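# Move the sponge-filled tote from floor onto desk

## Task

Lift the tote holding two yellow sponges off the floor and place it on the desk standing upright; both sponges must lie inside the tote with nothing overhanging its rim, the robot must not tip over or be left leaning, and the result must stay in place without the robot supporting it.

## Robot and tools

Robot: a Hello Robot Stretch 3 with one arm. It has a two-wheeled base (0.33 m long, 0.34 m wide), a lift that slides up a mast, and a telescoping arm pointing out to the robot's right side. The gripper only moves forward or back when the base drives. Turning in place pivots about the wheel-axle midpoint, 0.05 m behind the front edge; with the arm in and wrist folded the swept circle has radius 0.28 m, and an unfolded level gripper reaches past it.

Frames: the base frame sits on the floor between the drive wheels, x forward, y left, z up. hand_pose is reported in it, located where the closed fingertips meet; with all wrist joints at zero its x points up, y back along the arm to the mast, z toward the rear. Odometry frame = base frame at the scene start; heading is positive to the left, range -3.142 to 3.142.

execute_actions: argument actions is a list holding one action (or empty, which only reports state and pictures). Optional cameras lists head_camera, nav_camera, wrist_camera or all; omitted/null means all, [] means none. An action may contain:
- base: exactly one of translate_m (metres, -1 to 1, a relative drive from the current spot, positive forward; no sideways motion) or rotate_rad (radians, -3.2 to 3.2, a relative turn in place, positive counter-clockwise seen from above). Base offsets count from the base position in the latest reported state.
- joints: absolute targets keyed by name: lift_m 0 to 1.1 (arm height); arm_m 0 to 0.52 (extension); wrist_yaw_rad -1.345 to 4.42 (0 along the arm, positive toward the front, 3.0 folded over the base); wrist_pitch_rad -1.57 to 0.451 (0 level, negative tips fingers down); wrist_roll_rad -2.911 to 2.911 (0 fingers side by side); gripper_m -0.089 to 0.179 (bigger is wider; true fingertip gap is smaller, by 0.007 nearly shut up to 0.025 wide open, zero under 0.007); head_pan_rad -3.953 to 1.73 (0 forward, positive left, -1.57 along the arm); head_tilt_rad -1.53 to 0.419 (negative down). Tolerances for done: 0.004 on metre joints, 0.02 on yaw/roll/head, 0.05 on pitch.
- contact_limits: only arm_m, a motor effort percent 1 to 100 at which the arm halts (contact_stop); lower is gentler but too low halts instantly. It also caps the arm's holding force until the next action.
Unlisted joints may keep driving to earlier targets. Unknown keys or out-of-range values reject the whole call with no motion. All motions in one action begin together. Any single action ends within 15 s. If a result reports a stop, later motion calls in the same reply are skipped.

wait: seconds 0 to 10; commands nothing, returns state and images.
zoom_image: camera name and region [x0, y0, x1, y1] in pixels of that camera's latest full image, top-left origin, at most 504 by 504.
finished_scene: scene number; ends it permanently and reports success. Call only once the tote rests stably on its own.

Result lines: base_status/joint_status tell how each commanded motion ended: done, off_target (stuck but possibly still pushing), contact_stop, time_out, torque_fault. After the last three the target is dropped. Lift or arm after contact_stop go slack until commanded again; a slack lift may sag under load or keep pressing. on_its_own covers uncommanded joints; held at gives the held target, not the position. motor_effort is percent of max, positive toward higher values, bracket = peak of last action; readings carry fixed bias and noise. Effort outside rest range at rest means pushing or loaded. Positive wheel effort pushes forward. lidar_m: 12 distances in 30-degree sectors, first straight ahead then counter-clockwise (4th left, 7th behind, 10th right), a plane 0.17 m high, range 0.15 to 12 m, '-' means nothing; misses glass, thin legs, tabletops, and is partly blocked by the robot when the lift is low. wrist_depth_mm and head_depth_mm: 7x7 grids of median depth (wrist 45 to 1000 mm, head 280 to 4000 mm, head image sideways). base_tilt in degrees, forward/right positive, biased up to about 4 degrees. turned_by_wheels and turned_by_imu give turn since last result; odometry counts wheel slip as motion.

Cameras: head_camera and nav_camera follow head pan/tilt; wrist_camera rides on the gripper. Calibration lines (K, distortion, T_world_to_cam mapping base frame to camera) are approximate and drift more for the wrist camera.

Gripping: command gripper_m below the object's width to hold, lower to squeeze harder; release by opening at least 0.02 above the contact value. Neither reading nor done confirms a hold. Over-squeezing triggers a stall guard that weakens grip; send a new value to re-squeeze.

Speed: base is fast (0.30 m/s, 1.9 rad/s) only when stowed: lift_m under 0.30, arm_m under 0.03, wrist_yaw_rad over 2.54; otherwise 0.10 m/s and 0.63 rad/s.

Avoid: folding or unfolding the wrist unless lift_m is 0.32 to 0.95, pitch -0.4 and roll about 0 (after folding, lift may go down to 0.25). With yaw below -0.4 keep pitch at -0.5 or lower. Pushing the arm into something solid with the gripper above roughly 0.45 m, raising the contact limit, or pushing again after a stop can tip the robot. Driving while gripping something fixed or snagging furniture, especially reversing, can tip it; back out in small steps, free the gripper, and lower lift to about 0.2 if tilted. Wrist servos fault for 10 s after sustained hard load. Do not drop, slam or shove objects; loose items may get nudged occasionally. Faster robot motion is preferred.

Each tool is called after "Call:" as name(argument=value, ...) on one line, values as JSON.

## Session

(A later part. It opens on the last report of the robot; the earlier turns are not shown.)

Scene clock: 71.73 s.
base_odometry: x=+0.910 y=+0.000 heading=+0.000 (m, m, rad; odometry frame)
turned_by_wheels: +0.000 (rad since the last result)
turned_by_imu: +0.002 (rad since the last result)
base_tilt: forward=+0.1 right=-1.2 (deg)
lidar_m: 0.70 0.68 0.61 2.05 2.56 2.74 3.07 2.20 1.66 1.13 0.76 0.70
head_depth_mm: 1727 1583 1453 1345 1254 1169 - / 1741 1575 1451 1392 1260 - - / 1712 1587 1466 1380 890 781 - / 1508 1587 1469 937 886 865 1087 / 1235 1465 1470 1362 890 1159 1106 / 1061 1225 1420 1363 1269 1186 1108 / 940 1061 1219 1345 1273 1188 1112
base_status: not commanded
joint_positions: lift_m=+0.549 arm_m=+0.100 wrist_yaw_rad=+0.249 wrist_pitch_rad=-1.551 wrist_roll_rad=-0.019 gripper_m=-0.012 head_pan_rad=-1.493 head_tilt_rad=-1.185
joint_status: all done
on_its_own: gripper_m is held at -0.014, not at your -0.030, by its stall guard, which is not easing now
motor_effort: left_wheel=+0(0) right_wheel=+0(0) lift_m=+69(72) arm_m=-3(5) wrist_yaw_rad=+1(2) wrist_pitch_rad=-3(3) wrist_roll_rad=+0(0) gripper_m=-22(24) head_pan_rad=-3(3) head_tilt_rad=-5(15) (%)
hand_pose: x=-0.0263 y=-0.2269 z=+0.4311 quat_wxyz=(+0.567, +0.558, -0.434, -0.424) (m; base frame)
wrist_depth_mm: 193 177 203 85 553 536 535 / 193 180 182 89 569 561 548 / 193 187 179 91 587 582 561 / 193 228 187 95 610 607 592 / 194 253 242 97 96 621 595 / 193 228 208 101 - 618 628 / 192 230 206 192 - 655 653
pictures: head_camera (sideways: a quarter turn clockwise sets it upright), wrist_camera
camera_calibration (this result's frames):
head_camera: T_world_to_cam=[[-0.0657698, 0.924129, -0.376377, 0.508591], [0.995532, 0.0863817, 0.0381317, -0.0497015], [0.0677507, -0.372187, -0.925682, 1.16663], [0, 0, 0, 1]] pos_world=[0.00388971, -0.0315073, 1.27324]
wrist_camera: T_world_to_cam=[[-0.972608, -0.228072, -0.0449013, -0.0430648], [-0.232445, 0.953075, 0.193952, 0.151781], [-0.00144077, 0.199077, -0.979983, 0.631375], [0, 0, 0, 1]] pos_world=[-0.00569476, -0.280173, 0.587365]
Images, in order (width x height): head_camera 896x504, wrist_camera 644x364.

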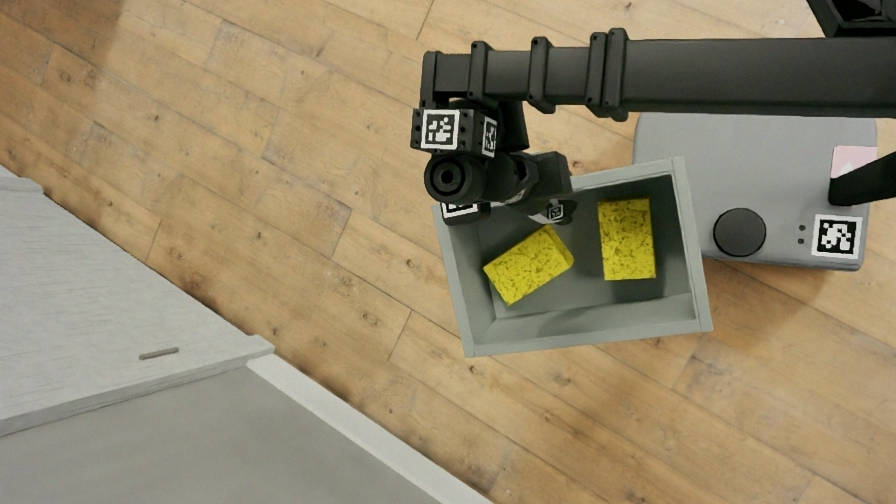

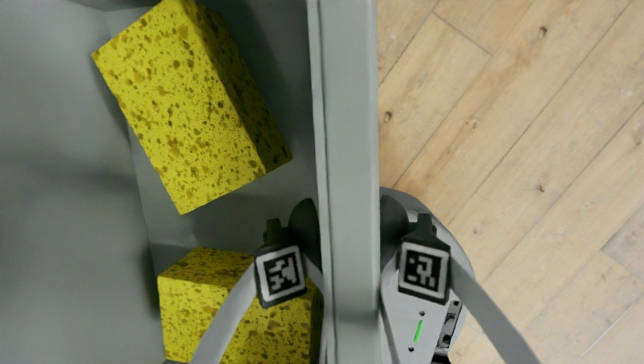

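Call:
execute_actions(actions=[{"base": {"rotate_rad": 0.74}, "joints": {"lift_m": 0.72}}], cameras=["wrist_camera"])

Call:
execute_actions(actions=[{"base": {"translate_m": -0.9}, "joints": {"lift_m": 0.98, "head_pan_rad": -2.6, "head_tilt_rad": -0.7}}])

Scene clock: 74.83 s.
base_odometry: x=+0.910 y=+0.000 heading=+0.740 (m, m, rad; odometry frame)
turned_by_wheels: +0.740 (rad since the last result)
turned_by_imu: +0.753 (rad since the last result)
base_tilt: forward=+0.0 right=-1.1 (deg)
lidar_m: 0.61 0.74 2.17 2.82 3.01 2.21 2.15 1.66 0.91 0.71 0.70 0.74
head_depth_mm: 887 1141 1379 - - - - / 846 1075 1311 1321 1250 - - / 809 1017 1270 - 680 589 - / 776 965 1252 734 710 724 1090 / 745 919 1192 750 715 1149 1111 / 717 874 1120 1338 1268 1191 1112 / 691 835 1051 1328 1273 1183 1115
base_status: done
joint_positions: lift_m=+0.719 arm_m=+0.100 wrist_yaw_rad=+0.249 wrist_pitch_rad=-1.551 wrist_roll_rad=-0.019 gripper_m=-0.012 head_pan_rad=-1.493 head_tilt_rad=-1.185
joint_status: all done
on_its_own: gripper_m is held at -0.014, not at your -0.030, by its stall guard, which is not easing now
motor_effort: left_wheel=-2(5) right_wheel=+1(5) lift_m=+69(69) arm_m=-3(3) wrist_yaw_rad=+1(1) wrist_pitch_rad=-3(3) wrist_roll_rad=+0(0) gripper_m=-23(23) head_pan_rad=-3(3) head_tilt_rad=-6(6) (%)
hand_pose: x=-0.0263 y=-0.2269 z=+0.6011 quat_wxyz=(+0.567, +0.558, -0.434, -0.424) (m; base frame)
wrist_depth_mm: 191 217 189 85 722 699 700 / 191 194 181 88 738 719 719 / 189 221 185 92 764 743 738 / 189 242 198 96 757 779 773 / 190 243 256 98 794 816 792 / 191 244 220 102 102 816 841 / 193 245 221 155 835 837 836
pictures: wrist_camera
camera_calibration (this result's frames):
wrist_camera: T_world_to_cam=[[-0.972606, -0.228081, -0.0449012, -0.0354324], [-0.232454, 0.953073, 0.193952, 0.118803], [-0.00144274, 0.199077, -0.979983, 0.797978], [0, 0, 0, 1]] pos_world=[-0.00569424, -0.280168, 0.757372]
Images, in order (width x height): wrist_camera 644x364.

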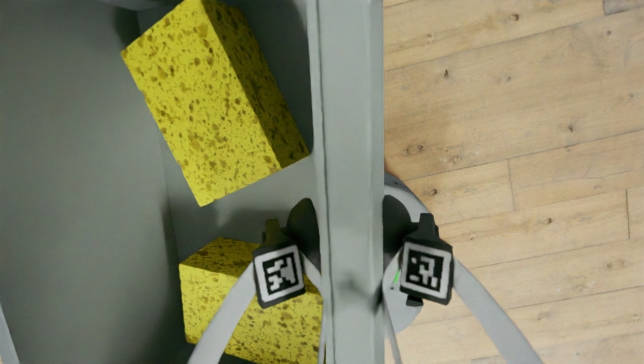

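Scene clock: 84.90 s.
base_odometry: x=+0.245 y=-0.607 heading=+0.740 (m, m, rad; odometry frame)
turned_by_wheels: +0.000 (rad since the last result)
turned_by_imu: +0.004 (rad since the last result)
base_tilt: forward=+0.0 right=-1.2 (deg)
lidar_m: 1.51 2.84 3.05 2.48 2.69 1.37 1.31 0.83 1.37 1.08 1.05 1.15
head_depth_mm: 1068 1198 1098 862 - - - / 1087 1212 1103 892 - - 1108 / 1097 1235 1103 906 - - 1155 / 1115 1256 1107 922 - - 1177 / 1127 1270 1369 - - 1305 1178 / 1149 1283 1441 - - 1338 1184 / 1161 1309 1488 - - 1355 1177
base_status: done
joint_positions: lift_m=+0.979 arm_m=+0.100 wrist_yaw_rad=+0.249 wrist_pitch_rad=-1.551 wrist_roll_rad=-0.019 gripper_m=-0.012 head_pan_rad=-2.593 head_tilt_rad=-0.705
joint_status: all done
on_its_own: gripper_m is held at -0.014, not at your -0.030, by its stall guard, which is not easing now
motor_effort: left_wheel=-2(5) right_wheel=+2(3) lift_m=+70(75) arm_m=-4(3) wrist_yaw_rad=+1(1) wrist_pitch_rad=-3(3) wrist_roll_rad=-1(0) gripper_m=-23(23) head_pan_rad=-3(28) head_tilt_rad=+2(25) (%)
hand_pose: x=-0.0263 y=-0.2269 z=+0.8611 quat_wxyz=(+0.567, +0.558, -0.434, -0.424) (m; base frame)
wrist_depth_mm: 188 217 189 84 938 960 928 / 188 193 181 88 969 977 976 / 189 219 184 92 - - 998 / 188 242 197 96 - - - / 190 243 255 98 - - - / 192 244 221 102 - - - / 191 245 220 155 - - -
pictures: head_camera (sideways: a quarter turn clockwise sets it upright), nav_camera (sideways: a quarter turn counterclockwise sets it upright), wrist_camera
camera_calibration (this result's frames):
head_camera: T_world_to_cam=[[0.55567, 0.332619, -0.761968, 1.00716], [0.543035, -0.839185, 0.0296855, -0.0359668], [-0.629559, -0.430271, -0.646933, 0.80848], [0, 0, 0, 1]] pos_world=[-0.0311314, -0.0173176, 1.29152]
nav_camera: T_world_to_cam=[[-0.549465, -0.305721, 0.777575, -0.964102], [-0.474509, 0.880185, 0.010757, 0.0415152], [-0.687698, -0.363056, -0.628698, 0.784627], [0, 0, 0, 1]] pos_world=[0.0295451, -0.0464237, 1.24251]
wrist_camera: T_world_to_cam=[[-0.972606, -0.228082, -0.0449012, -0.023759], [-0.232456, 0.953072, 0.193952, 0.0683775], [-0.00144306, 0.199077, -0.979983, 1.05276], [0, 0, 0, 1]] pos_world=[-0.00569417, -0.280168, 1.01736]
Images, in order (width x height): head_camera 896x504, nav_camera 672x504, wrist_camera 644x364.

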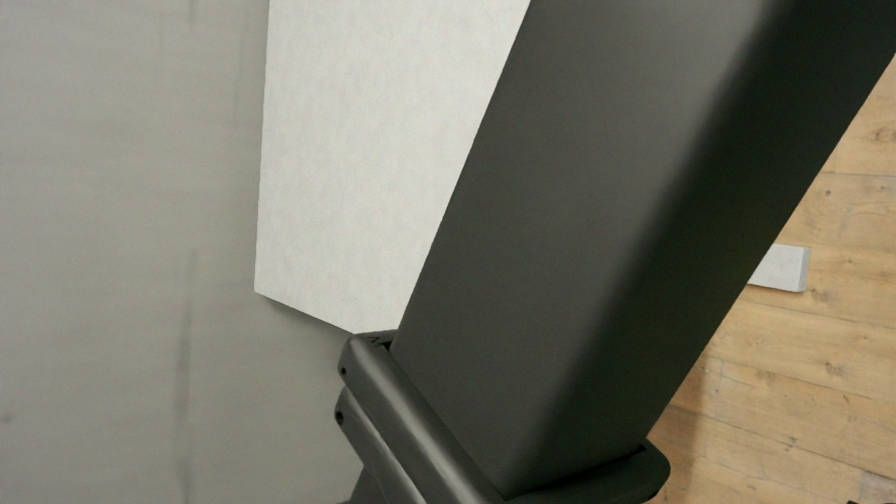

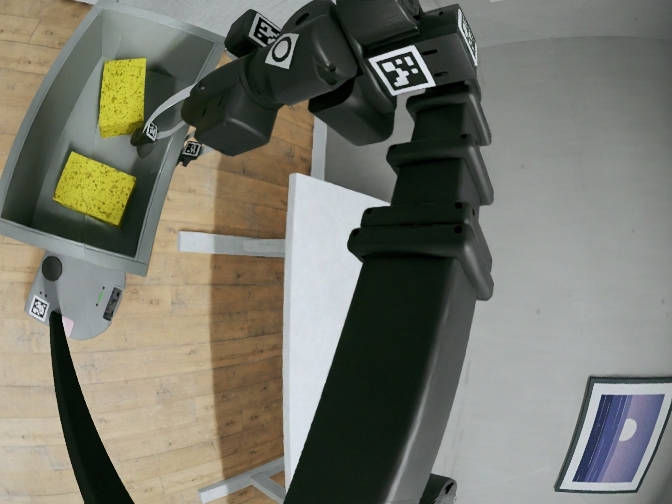

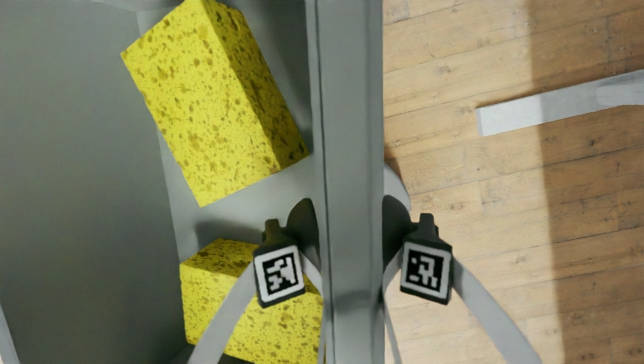

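Call:
execute_actions(actions=[{"base": {"translate_m": -0.23}, "joints": {"lift_m": 1.08, "gripper_m": -0.025, "head_pan_rad": -1.2, "head_tilt_rad": -0.9}}])

Scene clock: 95.63 s.
base_odometry: x=+0.075 y=-0.762 heading=+0.740 (m, m, rad; odometry frame)
turned_by_wheels: +0.000 (rad since the last result)
turned_by_imu: +0.002 (rad since the last result)
base_tilt: forward=+0.0 right=-1.2 (deg)
lidar_m: 1.73 3.03 3.25 2.45 2.59 1.17 1.10 0.65 0.66 1.18 1.16 1.25
head_depth_mm: 1056 1228 396 438 404 365 328 / 1049 1224 1350 451 401 335 319 / 1046 1211 1339 436 405 345 335 / 1037 1206 1366 460 448 399 351 / 1033 1202 1385 411 380 368 357 / 1025 1200 1422 1608 1369 312 295 / 1020 1206 1433 1599 1417 1255 1124
base_status: done
joint_positions: lift_m=+1.079 arm_m=+0.100 wrist_yaw_rad=+0.249 wrist_pitch_rad=-1.551 wrist_roll_rad=-0.019 gripper_m=-0.011 head_pan_rad=-1.207 head_tilt_rad=-0.889
joint_status: gripper_m off_target (ended at -0.011, target -0.025); the others done
on_its_own: gripper_m is held at -0.012, not at your -0.025, by its stall guard, which is not easing now
motor_effort: left_wheel=-2(5) right_wheel=+2(2) lift_m=+69(72) arm_m=-3(3) wrist_yaw_rad=+1(1) wrist_pitch_rad=-3(3) wrist_roll_rad=+0(0) gripper_m=-22(82) head_pan_rad=+2(26) head_tilt_rad=-4(17) (%)
hand_pose: x=-0.0263 y=-0.2269 z=+0.9611 quat_wxyz=(+0.567, +0.558, -0.434, -0.424) (m; base frame)
wrist_depth_mm: 188 218 189 85 - 364 365 / 189 194 181 88 - 380 376 / 189 221 184 92 - 386 383 / 189 241 197 96 - 412 398 / 192 243 254 98 - 424 415 / 192 244 222 102 - 437 428 / 193 245 219 155 - - 447
pictures: head_camera (sideways: a quarter turn clockwise sets it upright), nav_camera (sideways: a quarter turn counterclockwise sets it upright), wrist_camera
camera_calibration (this result's frames):
head_camera: T_world_to_cam=[[-0.270407, 0.727382, -0.63071, 0.841148], [0.926845, 0.373915, 0.0338561, -0.0437302], [0.260458, -0.575415, -0.77528, 0.969974], [0, 0, 0, 1]] pos_world=[0.0153462, -0.0373473, 1.284]
nav_camera: T_world_to_cam=[[0.246241, -0.719307, 0.649586, -0.802158], [-0.951429, -0.307185, 0.0205054, 0.0317368], [0.184794, -0.623085, -0.760011, 0.950093], [0, 0, 0, 1]] pos_world=[0.0521482, 0.0247391, 1.2425]
wrist_camera: T_world_to_cam=[[-0.972606, -0.228082, -0.0449012, -0.0192683], [-0.232455, 0.953072, 0.193952, 0.0489804], [-0.00144301, 0.199077, -0.979983, 1.15077], [0, 0, 0, 1]] pos_world=[-0.00569417, -0.280168, 1.11737]
Images, in order (width x height): head_camera 896x504, nav_camera 672x504, wrist_camera 644x364.

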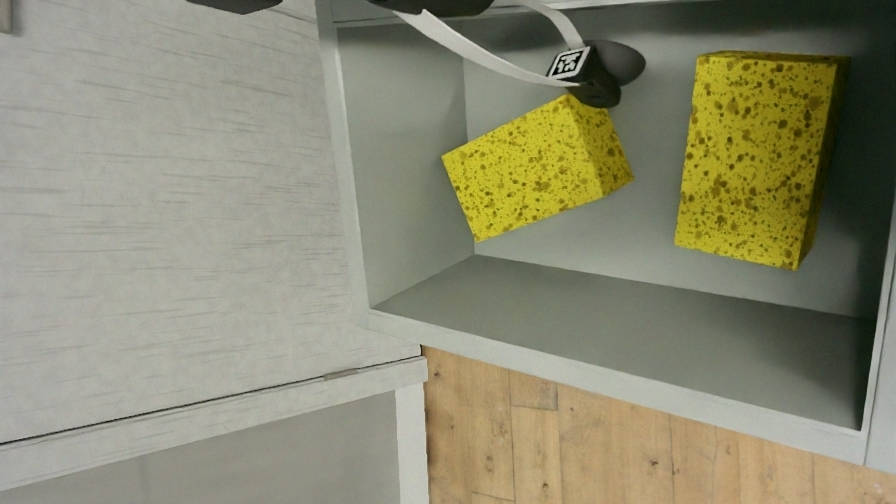

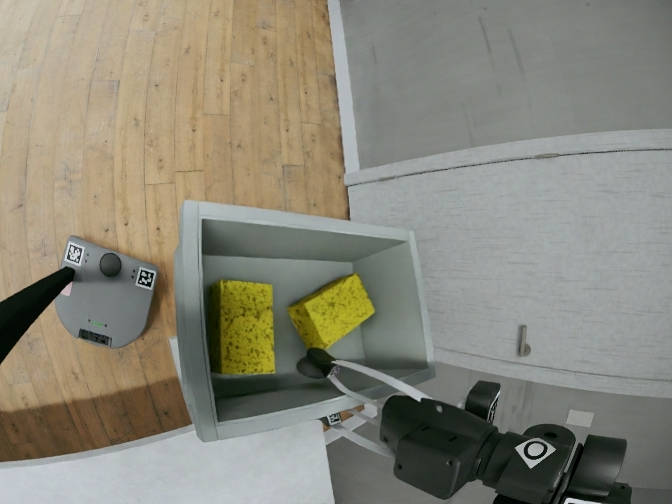

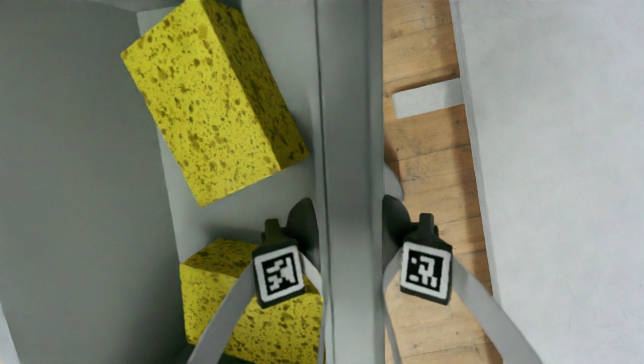

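Call:
execute_actions(actions=[{"base": {"rotate_rad": -1.13}, "joints": {"head_pan_rad": -1.3, "head_tilt_rad": -0.8}}])

Scene clock: 98.97 s.
base_odometry: x=+0.075 y=-0.762 heading=-0.390 (m, m, rad; odometry frame)
turned_by_wheels: -1.130 (rad since the last result)
turned_by_imu: -1.147 (rad since the last result)
base_tilt: forward=+0.1 right=-1.2 (deg)
lidar_m: 1.16 1.22 1.66 3.03 3.15 2.45 2.57 1.17 1.12 1.08 0.65 1.21
head_depth_mm: 901 1010 - - 358 375 336 / 928 1057 941 418 446 380 309 / 955 1083 944 423 409 392 316 / 983 1104 943 440 436 409 326 / 1017 1164 978 442 439 402 367 / 1046 1208 1431 780 378 331 308 / 1074 1252 1490 1729 678 1298 1126
base_status: done
joint_positions: lift_m=+1.079 arm_m=+0.100 wrist_yaw_rad=+0.249 wrist_pitch_rad=-1.551 wrist_roll_rad=-0.019 gripper_m=-0.011 head_pan_rad=-1.293 head_tilt_rad=-0.803
joint_status: all done
on_its_own: gripper_m is held at -0.012, not at your -0.025, by its stall guard, which is not easing now
motor_effort: left_wheel=+2(4) right_wheel=-1(5) lift_m=+69(69) arm_m=-3(4) wrist_yaw_rad=+1(2) wrist_pitch_rad=-3(3) wrist_roll_rad=+0(0) gripper_m=-22(22) head_pan_rad=-3(10) head_tilt_rad=+1(7) (%)
hand_pose: x=-0.0263 y=-0.2269 z=+0.9611 quat_wxyz=(+0.567, +0.558, -0.434, -0.424) (m; base frame)
wrist_depth_mm: 188 217 191 85 373 363 359 / 189 193 182 88 381 378 373 / 188 222 185 92 396 386 390 / 190 240 197 95 - - - / 190 242 256 98 - - - / 191 243 221 102 - - - / 193 244 220 155 - - -
pictures: head_camera (sideways: a quarter turn clockwise sets it upright), nav_camera (sideways: a quarter turn counterclockwise sets it upright), wrist_camera
camera_calibration (this result's frames):
head_camera: T_world_to_cam=[[-0.191465, 0.693695, -0.694354, 0.923598], [0.954769, 0.295615, 0.0320612, -0.0415674], [0.227503, -0.656809, -0.718919, 0.896881], [0, 0, 0, 1]] pos_world=[0.0124815, -0.0393276, 1.28742]
nav_camera: T_world_to_cam=[[0.167658, -0.682088, 0.711791, -0.882738], [-0.974726, -0.222827, 0.0160627, 0.0376608], [0.14765, -0.696494, -0.702207, 0.875146], [0, 0, 0, 1]] pos_world=[0.0554919, 0.0158213, 1.24225]
wrist_camera: T_world_to_cam=[[-0.972609, -0.228069, -0.0449014, -0.0192659], [-0.232443, 0.953076, 0.193952, 0.0489844], [-0.00144003, 0.199077, -0.979983, 1.15077], [0, 0, 0, 1]] pos_world=[-0.00569494, -0.280171, 1.11737]
Images, in order (width x height): head_camera 896x504, nav_camera 672x504, wrist_camera 644x364.

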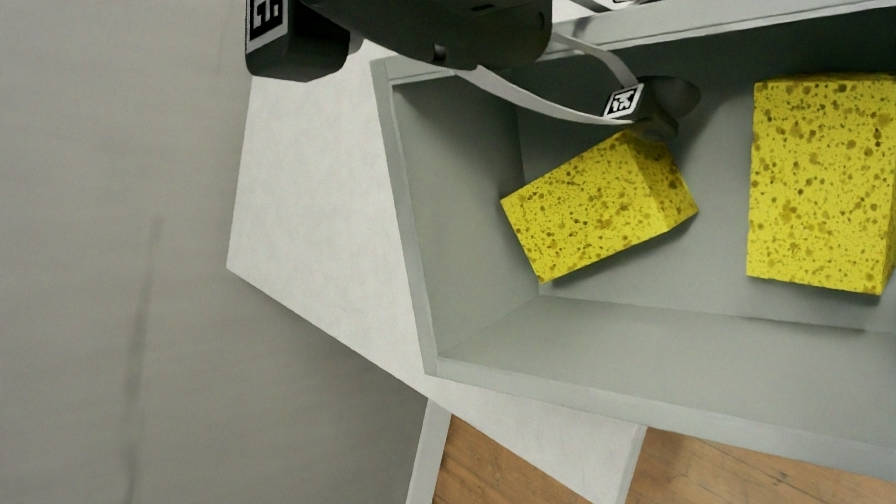

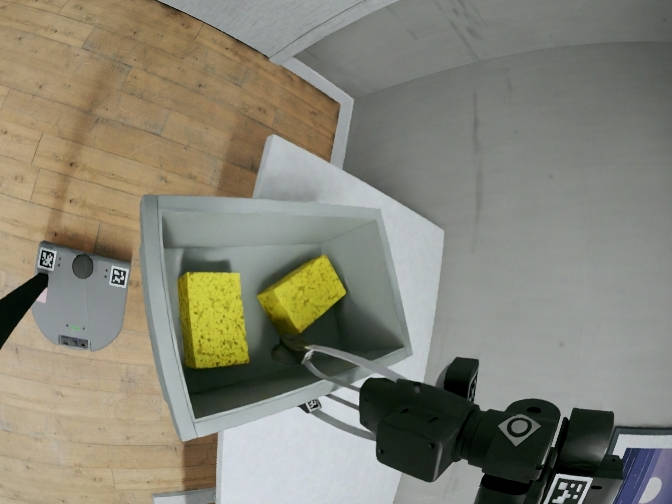

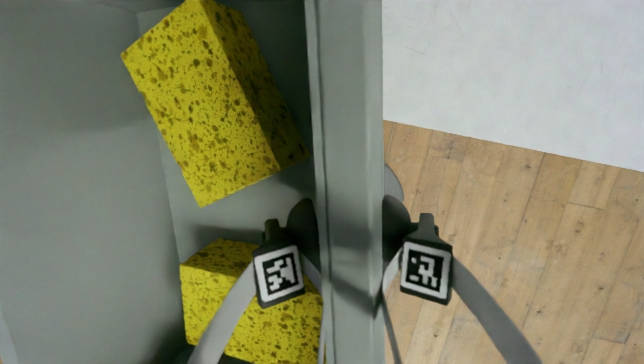

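Call:
execute_actions(actions=[{"joints": {"arm_m": 0.45, "lift_m": 0.97, "head_pan_rad": -1.35, "head_tilt_rad": -0.75}}])

Scene clock: 107.17 s.
base_odometry: x=+0.075 y=-0.762 heading=-0.390 (m, m, rad; odometry frame)
turned_by_wheels: +0.000 (rad since the last result)
turned_by_imu: +0.002 (rad since the last result)
base_tilt: forward=+0.0 right=-1.1 (deg)
lidar_m: 1.16 1.22 1.66 3.04 3.15 2.46 2.57 1.17 1.12 1.08 0.65 1.21
head_depth_mm: 879 - 946 607 651 583 1111 / 910 1022 768 697 610 585 1133 / 932 1056 769 723 608 585 1154 / 957 1085 988 720 668 599 1156 / 979 1111 1061 822 687 612 1141 / 1006 1146 1327 824 685 627 1160 / 1027 1185 1390 1646 687 1260 1158
base_status: not commanded
joint_positions: lift_m=+0.971 arm_m=+0.450 wrist_yaw_rad=+0.249 wrist_pitch_rad=-1.551 wrist_roll_rad=-0.019 gripper_m=-0.011 head_pan_rad=-1.343 head_tilt_rad=-0.754
joint_status: all done
on_its_own: gripper_m is held at -0.012, not at your -0.025, by its stall guard, which is not easing now
motor_effort: left_wheel=+1(2) right_wheel=-1(1) lift_m=+21(64) arm_m=+3(6) wrist_yaw_rad=+1(1) wrist_pitch_rad=-3(3) wrist_roll_rad=+0(0) gripper_m=-22(23) head_pan_rad=-2(7) head_tilt_rad=+1(8) (%)
hand_pose: x=-0.0263 y=-0.5762 z=+0.8527 quat_wxyz=(+0.567, +0.558, -0.434, -0.424) (m; base frame)
wrist_depth_mm: 188 215 191 85 264 266 262 / 190 194 181 88 275 273 267 / 189 220 185 93 283 282 278 / 189 240 197 96 293 290 288 / 191 241 257 98 300 303 295 / 190 242 221 103 320 311 308 / 192 245 221 155 325 322 318
pictures: head_camera (sideways: a quarter turn clockwise sets it upright), nav_camera (sideways: a quarter turn counterclockwise sets it upright), wrist_camera
camera_calibration (this result's frames):
head_camera: T_world_to_cam=[[-0.148525, 0.668113, -0.729085, 0.968598], [0.968028, 0.248929, 0.0309099, -0.0401514], [0.202142, -0.701184, -0.683725, 0.851262], [0, 0, 0, 1]] pos_world=[0.0106533, -0.0402461, 1.28946]
nav_camera: T_world_to_cam=[[0.12514, -0.654509, 0.745626, -0.926574], [-0.98483, -0.173004, 0.0134236, 0.0411573], [0.12021, -0.735995, -0.666229, 0.828518], [0, 0, 0, 1]] pos_world=[0.056888, 0.010454, 1.24231]
wrist_camera: T_world_to_cam=[[-0.972609, -0.228071, -0.044902, -0.10381], [-0.232444, 0.953081, 0.193923, 0.403006], [-0.00143288, 0.199048, -0.979989, 1.11406], [0, 0, 0, 1]] pos_world=[-0.0056942, -0.629525, 1.00895]
Images, in order (width x height): head_camera 896x504, nav_camera 672x504, wrist_camera 644x364.

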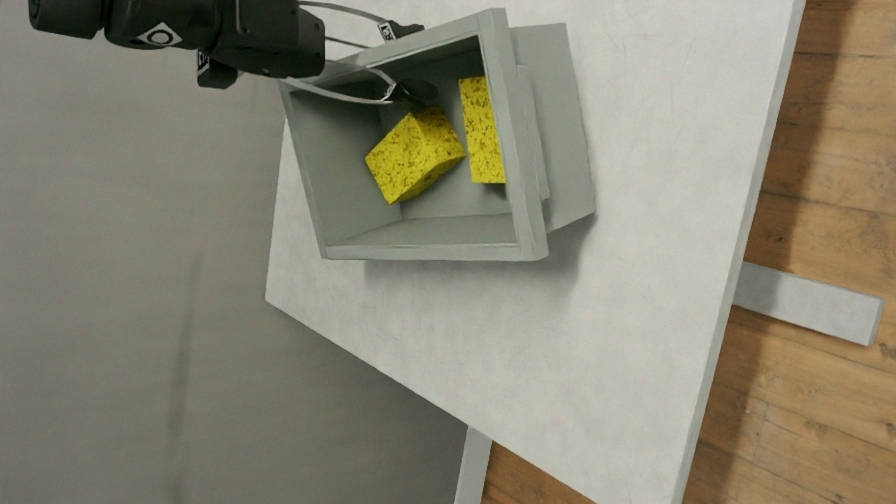

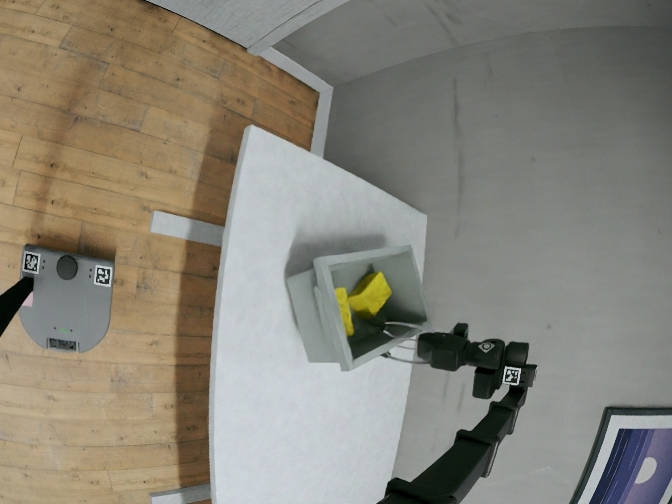

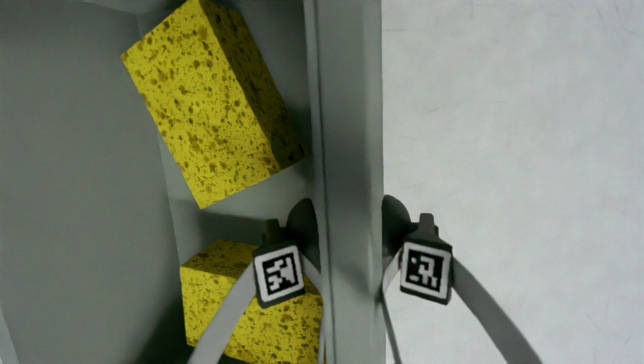

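Call:
execute_actions(actions=[{"joints": {"lift_m": 0.90}}], cameras=["head_camera", "wrist_camera"])

Scene clock: 109.33 s.
base_odometry: x=+0.075 y=-0.762 heading=-0.390 (m, m, rad; odometry frame)
turned_by_wheels: +0.000 (rad since the last result)
turned_by_imu: +0.000 (rad since the last result)
base_tilt: forward=+0.0 right=-1.1 (deg)
lidar_m: 1.16 1.22 1.66 3.04 3.15 2.45 2.57 1.17 1.12 1.08 0.65 1.20
head_depth_mm: 889 - - 792 648 584 1110 / 910 1031 1014 749 623 584 1134 / 933 1054 1021 765 622 586 1162 / 956 1080 1020 797 641 599 1154 / 980 1111 1058 822 686 612 1139 / 1002 1147 1328 823 686 627 1162 / 1033 1182 1378 1646 687 1254 1161
base_status: not commanded
joint_positions: lift_m=+0.901 arm_m=+0.450 wrist_yaw_rad=+0.249 wrist_pitch_rad=-1.551 wrist_roll_rad=-0.019 gripper_m=-0.011 head_pan_rad=-1.343 head_tilt_rad=-0.754
joint_status: all done
on_its_own: gripper_m is held at -0.012, not at your -0.025, by its stall guard, which is not easing now
motor_effort: left_wheel=+0(1) right_wheel=+0(2) lift_m=+17(20) arm_m=+2(3) wrist_yaw_rad=+1(2) wrist_pitch_rad=-3(4) wrist_roll_rad=+0(0) gripper_m=-22(23) head_pan_rad=-3(2) head_tilt_rad=+2(1) (%)
hand_pose: x=-0.0263 y=-0.5764 z=+0.7828 quat_wxyz=(+0.567, +0.558, -0.434, -0.424) (m; base frame)
wrist_depth_mm: 200 163 201 89 204 201 199 / 172 166 206 92 210 208 204 / 205 173 182 94 216 215 212 / 205 180 179 216 223 221 219 / 203 236 230 100 228 228 226 / 200 232 209 104 239 236 233 / 201 201 196 192 247 246 242
pictures: head_camera (sideways: a quarter turn clockwise sets it upright), wrist_camera
camera_calibration (this result's frames):
head_camera: T_world_to_cam=[[-0.148523, 0.668103, -0.729095, 0.968611], [0.968028, 0.248929, 0.0309095, -0.0401509], [0.202144, -0.701194, -0.683714, 0.851248], [0, 0, 0, 1]] pos_world=[0.0106534, -0.0402462, 1.28946]
wrist_camera: T_world_to_cam=[[-0.972603, -0.228093, -0.044908, -0.106964], [-0.232467, 0.95314, 0.193603, 0.416963], [-0.00135585, 0.198739, -0.980052, 1.04548], [0, 0, 0, 1]] pos_world=[-0.00568582, -0.629599, 0.939091]
Images, in order (width x height): head_camera 896x504, wrist_camera 644x364.

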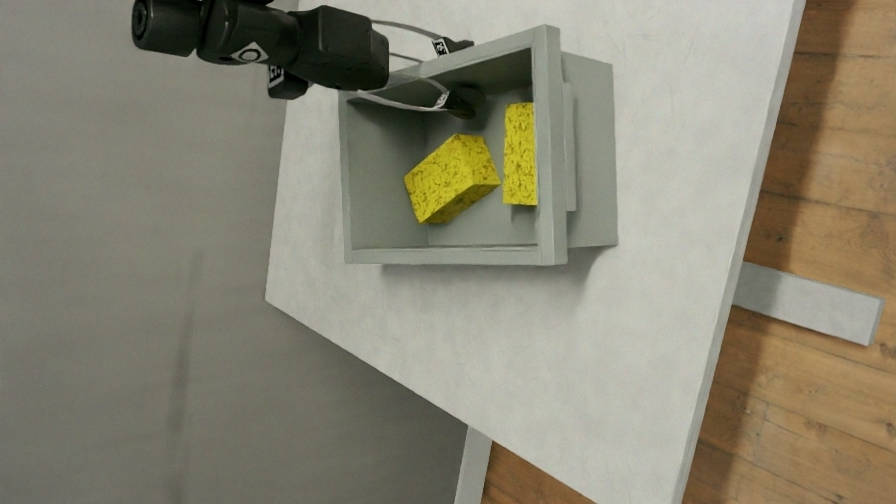

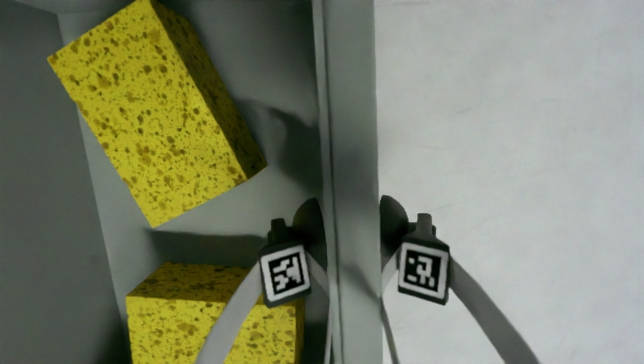

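Call:
execute_actions(actions=[{"joints": {"lift_m": 0.892}}], cameras=["wrist_camera"])

Call:
execute_actions(actions=[{"joints": {"gripper_m": 0.07}}], cameras=["head_camera", "wrist_camera"])

Scene clock: 110.73 s.
base_odometry: x=+0.075 y=-0.762 heading=-0.390 (m, m, rad; odometry frame)
turned_by_wheels: +0.000 (rad since the last result)
turned_by_imu: +0.000 (rad since the last result)
base_tilt: forward=-0.1 right=-1.1 (deg)
lidar_m: 1.16 1.21 1.66 3.04 3.16 2.46 2.58 1.18 1.12 1.08 0.65 1.21
head_depth_mm: 888 959 - 792 649 583 1113 / 915 1030 1018 766 622 585 1134 / 932 1059 1016 759 622 586 1155 / 956 1083 1026 794 642 599 1158 / 977 1117 1061 821 685 612 1140 / 1003 1150 1329 823 684 628 1159 / 1027 1179 1376 1649 687 1253 1161
base_status: not commanded
joint_positions: lift_m=+0.893 arm_m=+0.450 wrist_yaw_rad=+0.249 wrist_pitch_rad=-1.554 wrist_roll_rad=-0.019 gripper_m=-0.011 head_pan_rad=-1.343 head_tilt_rad=-0.754
joint_status: lift_m contact_stop (moved -0.007 of -0.009)
on_its_own: gripper_m is held at -0.012, not at your -0.025, by its stall guard, which is not easing now; lift_m is slack since a contact_stop, until your next command for it
motor_effort: left_wheel=-1(1) right_wheel=+2(2) lift_m=+40(38) arm_m=+2(3) wrist_yaw_rad=+1(2) wrist_pitch_rad=-2(3) wrist_roll_rad=+0(0) gripper_m=-21(22) head_pan_rad=-3(2) head_tilt_rad=+1(1) (%)
hand_pose: x=-0.0265 y=-0.5757 z=+0.7755 quat_wxyz=(+0.566, +0.558, -0.433, -0.424) (m; base frame)
wrist_depth_mm: 196 161 200 88 198 196 194 / 167 164 204 91 203 201 199 / 200 169 191 94 209 209 206 / 209 175 187 216 218 215 213 / 207 231 225 100 220 222 220 / 204 233 210 104 234 229 226 / 201 197 192 191 239 238 236
pictures: wrist_camera
camera_calibration (this result's frames):
wrist_camera: T_world_to_cam=[[-0.972638, -0.227957, -0.0448529, -0.107287], [-0.232318, 0.952581, 0.196512, 0.415119], [-0.00207028, 0.201555, -0.979475, 1.03937], [0, 0, 0, 1]] pos_world=[-0.00575939, -0.629382, 0.931647]
Images, in order (width x height): wrist_camera 644x364.

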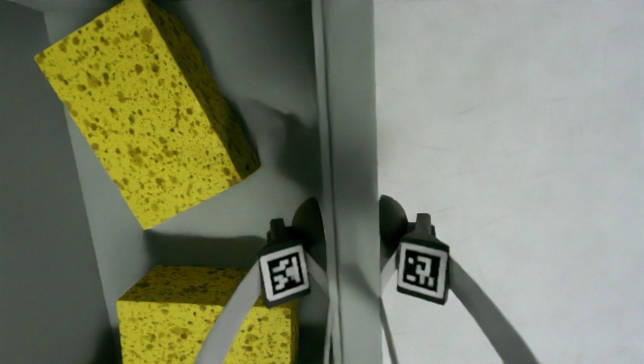

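not run: a stop came earlier in this reply.

The lift hit contact, so the tote is resting flat on the desk. Next I'll open the gripper and hold the lift where it is.

Call:
execute_actions(actions=[{"joints": {"gripper_m": 0.07, "lift_m": 0.897}}], cameras=["head_camera", "wrist_camera"])

Call:
execute_actions(actions=[{"joints": {"lift_m": 1.02}}], cameras=["head_camera", "wrist_camera"])

Scene clock: 112.77 s.
base_odometry: x=+0.075 y=-0.762 heading=-0.390 (m, m, rad; odometry frame)
turned_by_wheels: +0.000 (rad since the last result)
turned_by_imu: +0.001 (rad since the last result)
base_tilt: forward=+0.0 right=-1.2 (deg)
lidar_m: 1.16 1.21 1.66 3.04 3.17 2.45 2.57 1.18 1.12 1.08 0.65 1.20
head_depth_mm: 892 960 - 793 649 582 1107 / 914 1027 1018 749 621 584 1139 / 934 1057 1017 759 621 586 1151 / 951 1083 1022 793 639 599 1158 / 977 1114 1059 819 685 612 1138 / 1005 1146 1327 821 687 625 1164 / 1032 1176 1389 1651 688 1253 1158
base_status: not commanded
joint_positions: lift_m=+0.896 arm_m=+0.450 wrist_yaw_rad=+0.249 wrist_pitch_rad=-1.553 wrist_roll_rad=-0.019 gripper_m=+0.070 head_pan_rad=-1.343 head_tilt_rad=-0.754
joint_status: all done
motor_effort: left_wheel=+1(1) right_wheel=-1(2) lift_m=+65(70) arm_m=+2(2) wrist_yaw_rad=+1(1) wrist_pitch_rad=-2(2) wrist_roll_rad=+0(0) gripper_m=+0(92) head_pan_rad=-3(2) head_tilt_rad=+2(2) (%)
hand_pose: x=-0.0264 y=-0.5759 z=+0.7783 quat_wxyz=(+0.566, +0.558, -0.433, -0.424) (m; base frame)
wrist_depth_mm: 196 161 200 90 198 197 195 / 168 165 207 93 204 203 201 / 200 170 190 95 211 209 208 / 207 178 182 216 219 215 213 / 205 233 227 224 227 223 220 / 205 233 204 194 236 230 229 / 203 199 195 191 240 241 238
pictures: head_camera (sideways: a quarter turn clockwise sets it upright), wrist_camera
camera_calibration (this result's frames):
head_camera: T_world_to_cam=[[-0.148505, 0.668027, -0.729168, 0.968706], [0.968028, 0.248933, 0.030907, -0.0401476], [0.20216, -0.701265, -0.683636, 0.851147], [0, 0, 0, 1]] pos_world=[0.0106537, -0.0402475, 1.28947]
wrist_camera: T_world_to_cam=[[-0.972628, -0.227994, -0.0448674, -0.10717], [-0.232359, 0.952728, 0.195749, 0.415455], [-0.00188309, 0.200816, -0.979627, 1.04181], [0, 0, 0, 1]] pos_world=[-0.0057401, -0.629462, 0.934447]
Images, in order (width x height): head_camera 896x504, wrist_camera 644x364.

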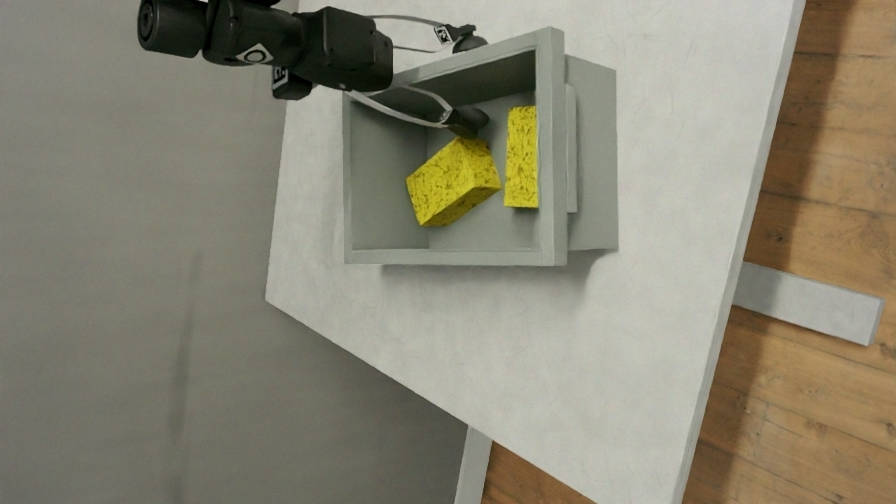

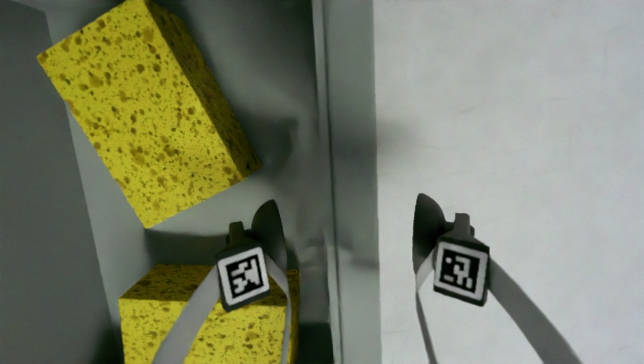

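Scene clock: 114.73 s.
base_odometry: x=+0.075 y=-0.762 heading=-0.390 (m, m, rad; odometry frame)
turned_by_wheels: +0.000 (rad since the last result)
turned_by_imu: +0.001 (rad since the last result)
base_tilt: forward=+0.0 right=-1.1 (deg)
lidar_m: 1.16 1.22 1.66 3.04 3.15 2.46 2.57 1.18 1.12 1.08 0.65 1.20
head_depth_mm: 883 - 1013 813 650 584 1113 / 913 1026 1053 760 620 585 1130 / 930 1054 1019 760 620 586 1160 / 955 1085 1016 791 638 600 1153 / 982 1115 1059 821 683 612 1137 / 1002 1147 1324 825 687 627 1156 / 1029 1178 1382 1653 688 1252 1162
base_status: not commanded
joint_positions: lift_m=+1.019 arm_m=+0.450 wrist_yaw_rad=+0.249 wrist_pitch_rad=-1.553 wrist_roll_rad=-0.019 gripper_m=+0.070 head_pan_rad=-1.343 head_tilt_rad=-0.754
joint_status: all done
motor_effort: left_wheel=+1(1) right_wheel=-1(1) lift_m=+64(66) arm_m=+2(1) wrist_yaw_rad=+1(1) wrist_pitch_rad=-2(2) wrist_roll_rad=+0(0) gripper_m=+1(0) head_pan_rad=-3(3) head_tilt_rad=+1(1) (%)
hand_pose: x=-0.0264 y=-0.5759 z=+0.9013 quat_wxyz=(+0.566, +0.558, -0.433, -0.424) (m; base frame)
wrist_depth_mm: 214 246 263 250 309 310 308 / 234 292 288 325 327 318 318 / 347 295 294 333 334 327 322 / 364 287 348 345 344 338 336 / 374 286 356 341 359 352 349 / 392 282 375 369 375 364 364 / 414 280 309 292 387 380 379
pictures: head_camera (sideways: a quarter turn clockwise sets it upright), wrist_camera
camera_calibration (this result's frames):
head_camera: T_world_to_cam=[[-0.148505, 0.668027, -0.729168, 0.968706], [0.968028, 0.248932, 0.030907, -0.0401476], [0.20216, -0.701265, -0.683636, 0.851147], [0, 0, 0, 1]] pos_world=[0.0106537, -0.0402475, 1.28947]
wrist_camera: T_world_to_cam=[[-0.972628, -0.227994, -0.0448675, -0.101651], [-0.232359, 0.952728, 0.195749, 0.391374], [-0.00188306, 0.200816, -0.979627, 1.16232], [0, 0, 0, 1]] pos_world=[-0.0057401, -0.629462, 1.05747]
Images, in order (width x height): head_camera 896x504, wrist_camera 644x364.

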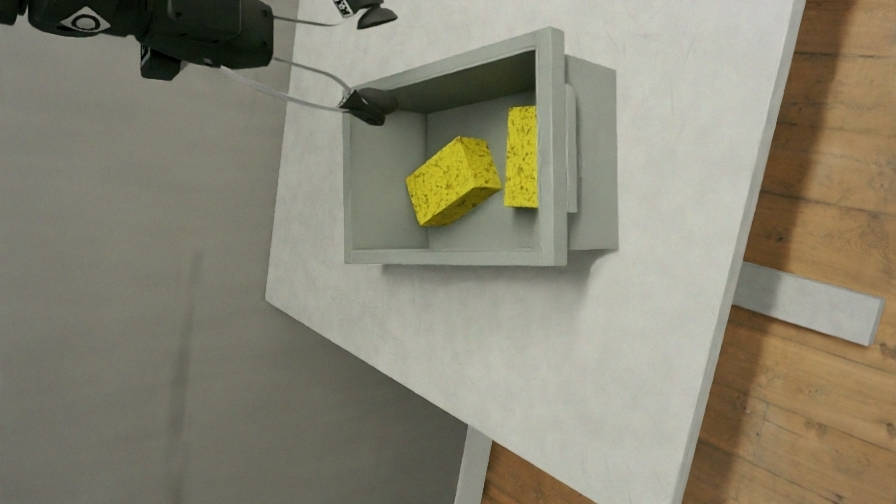

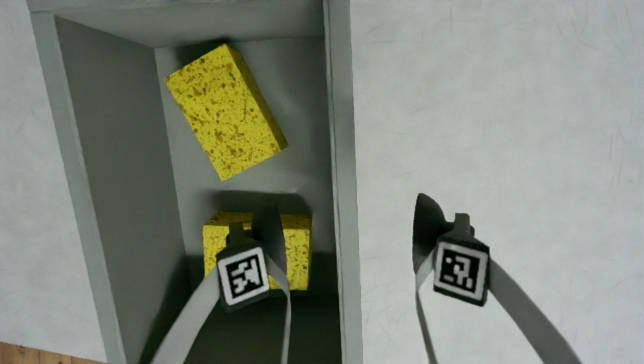

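The tote is upright on the desk with both sponges inside, and the gripper is clear of it.

Call:
finished_scene(scene=1)

The scene is finished: the task was done.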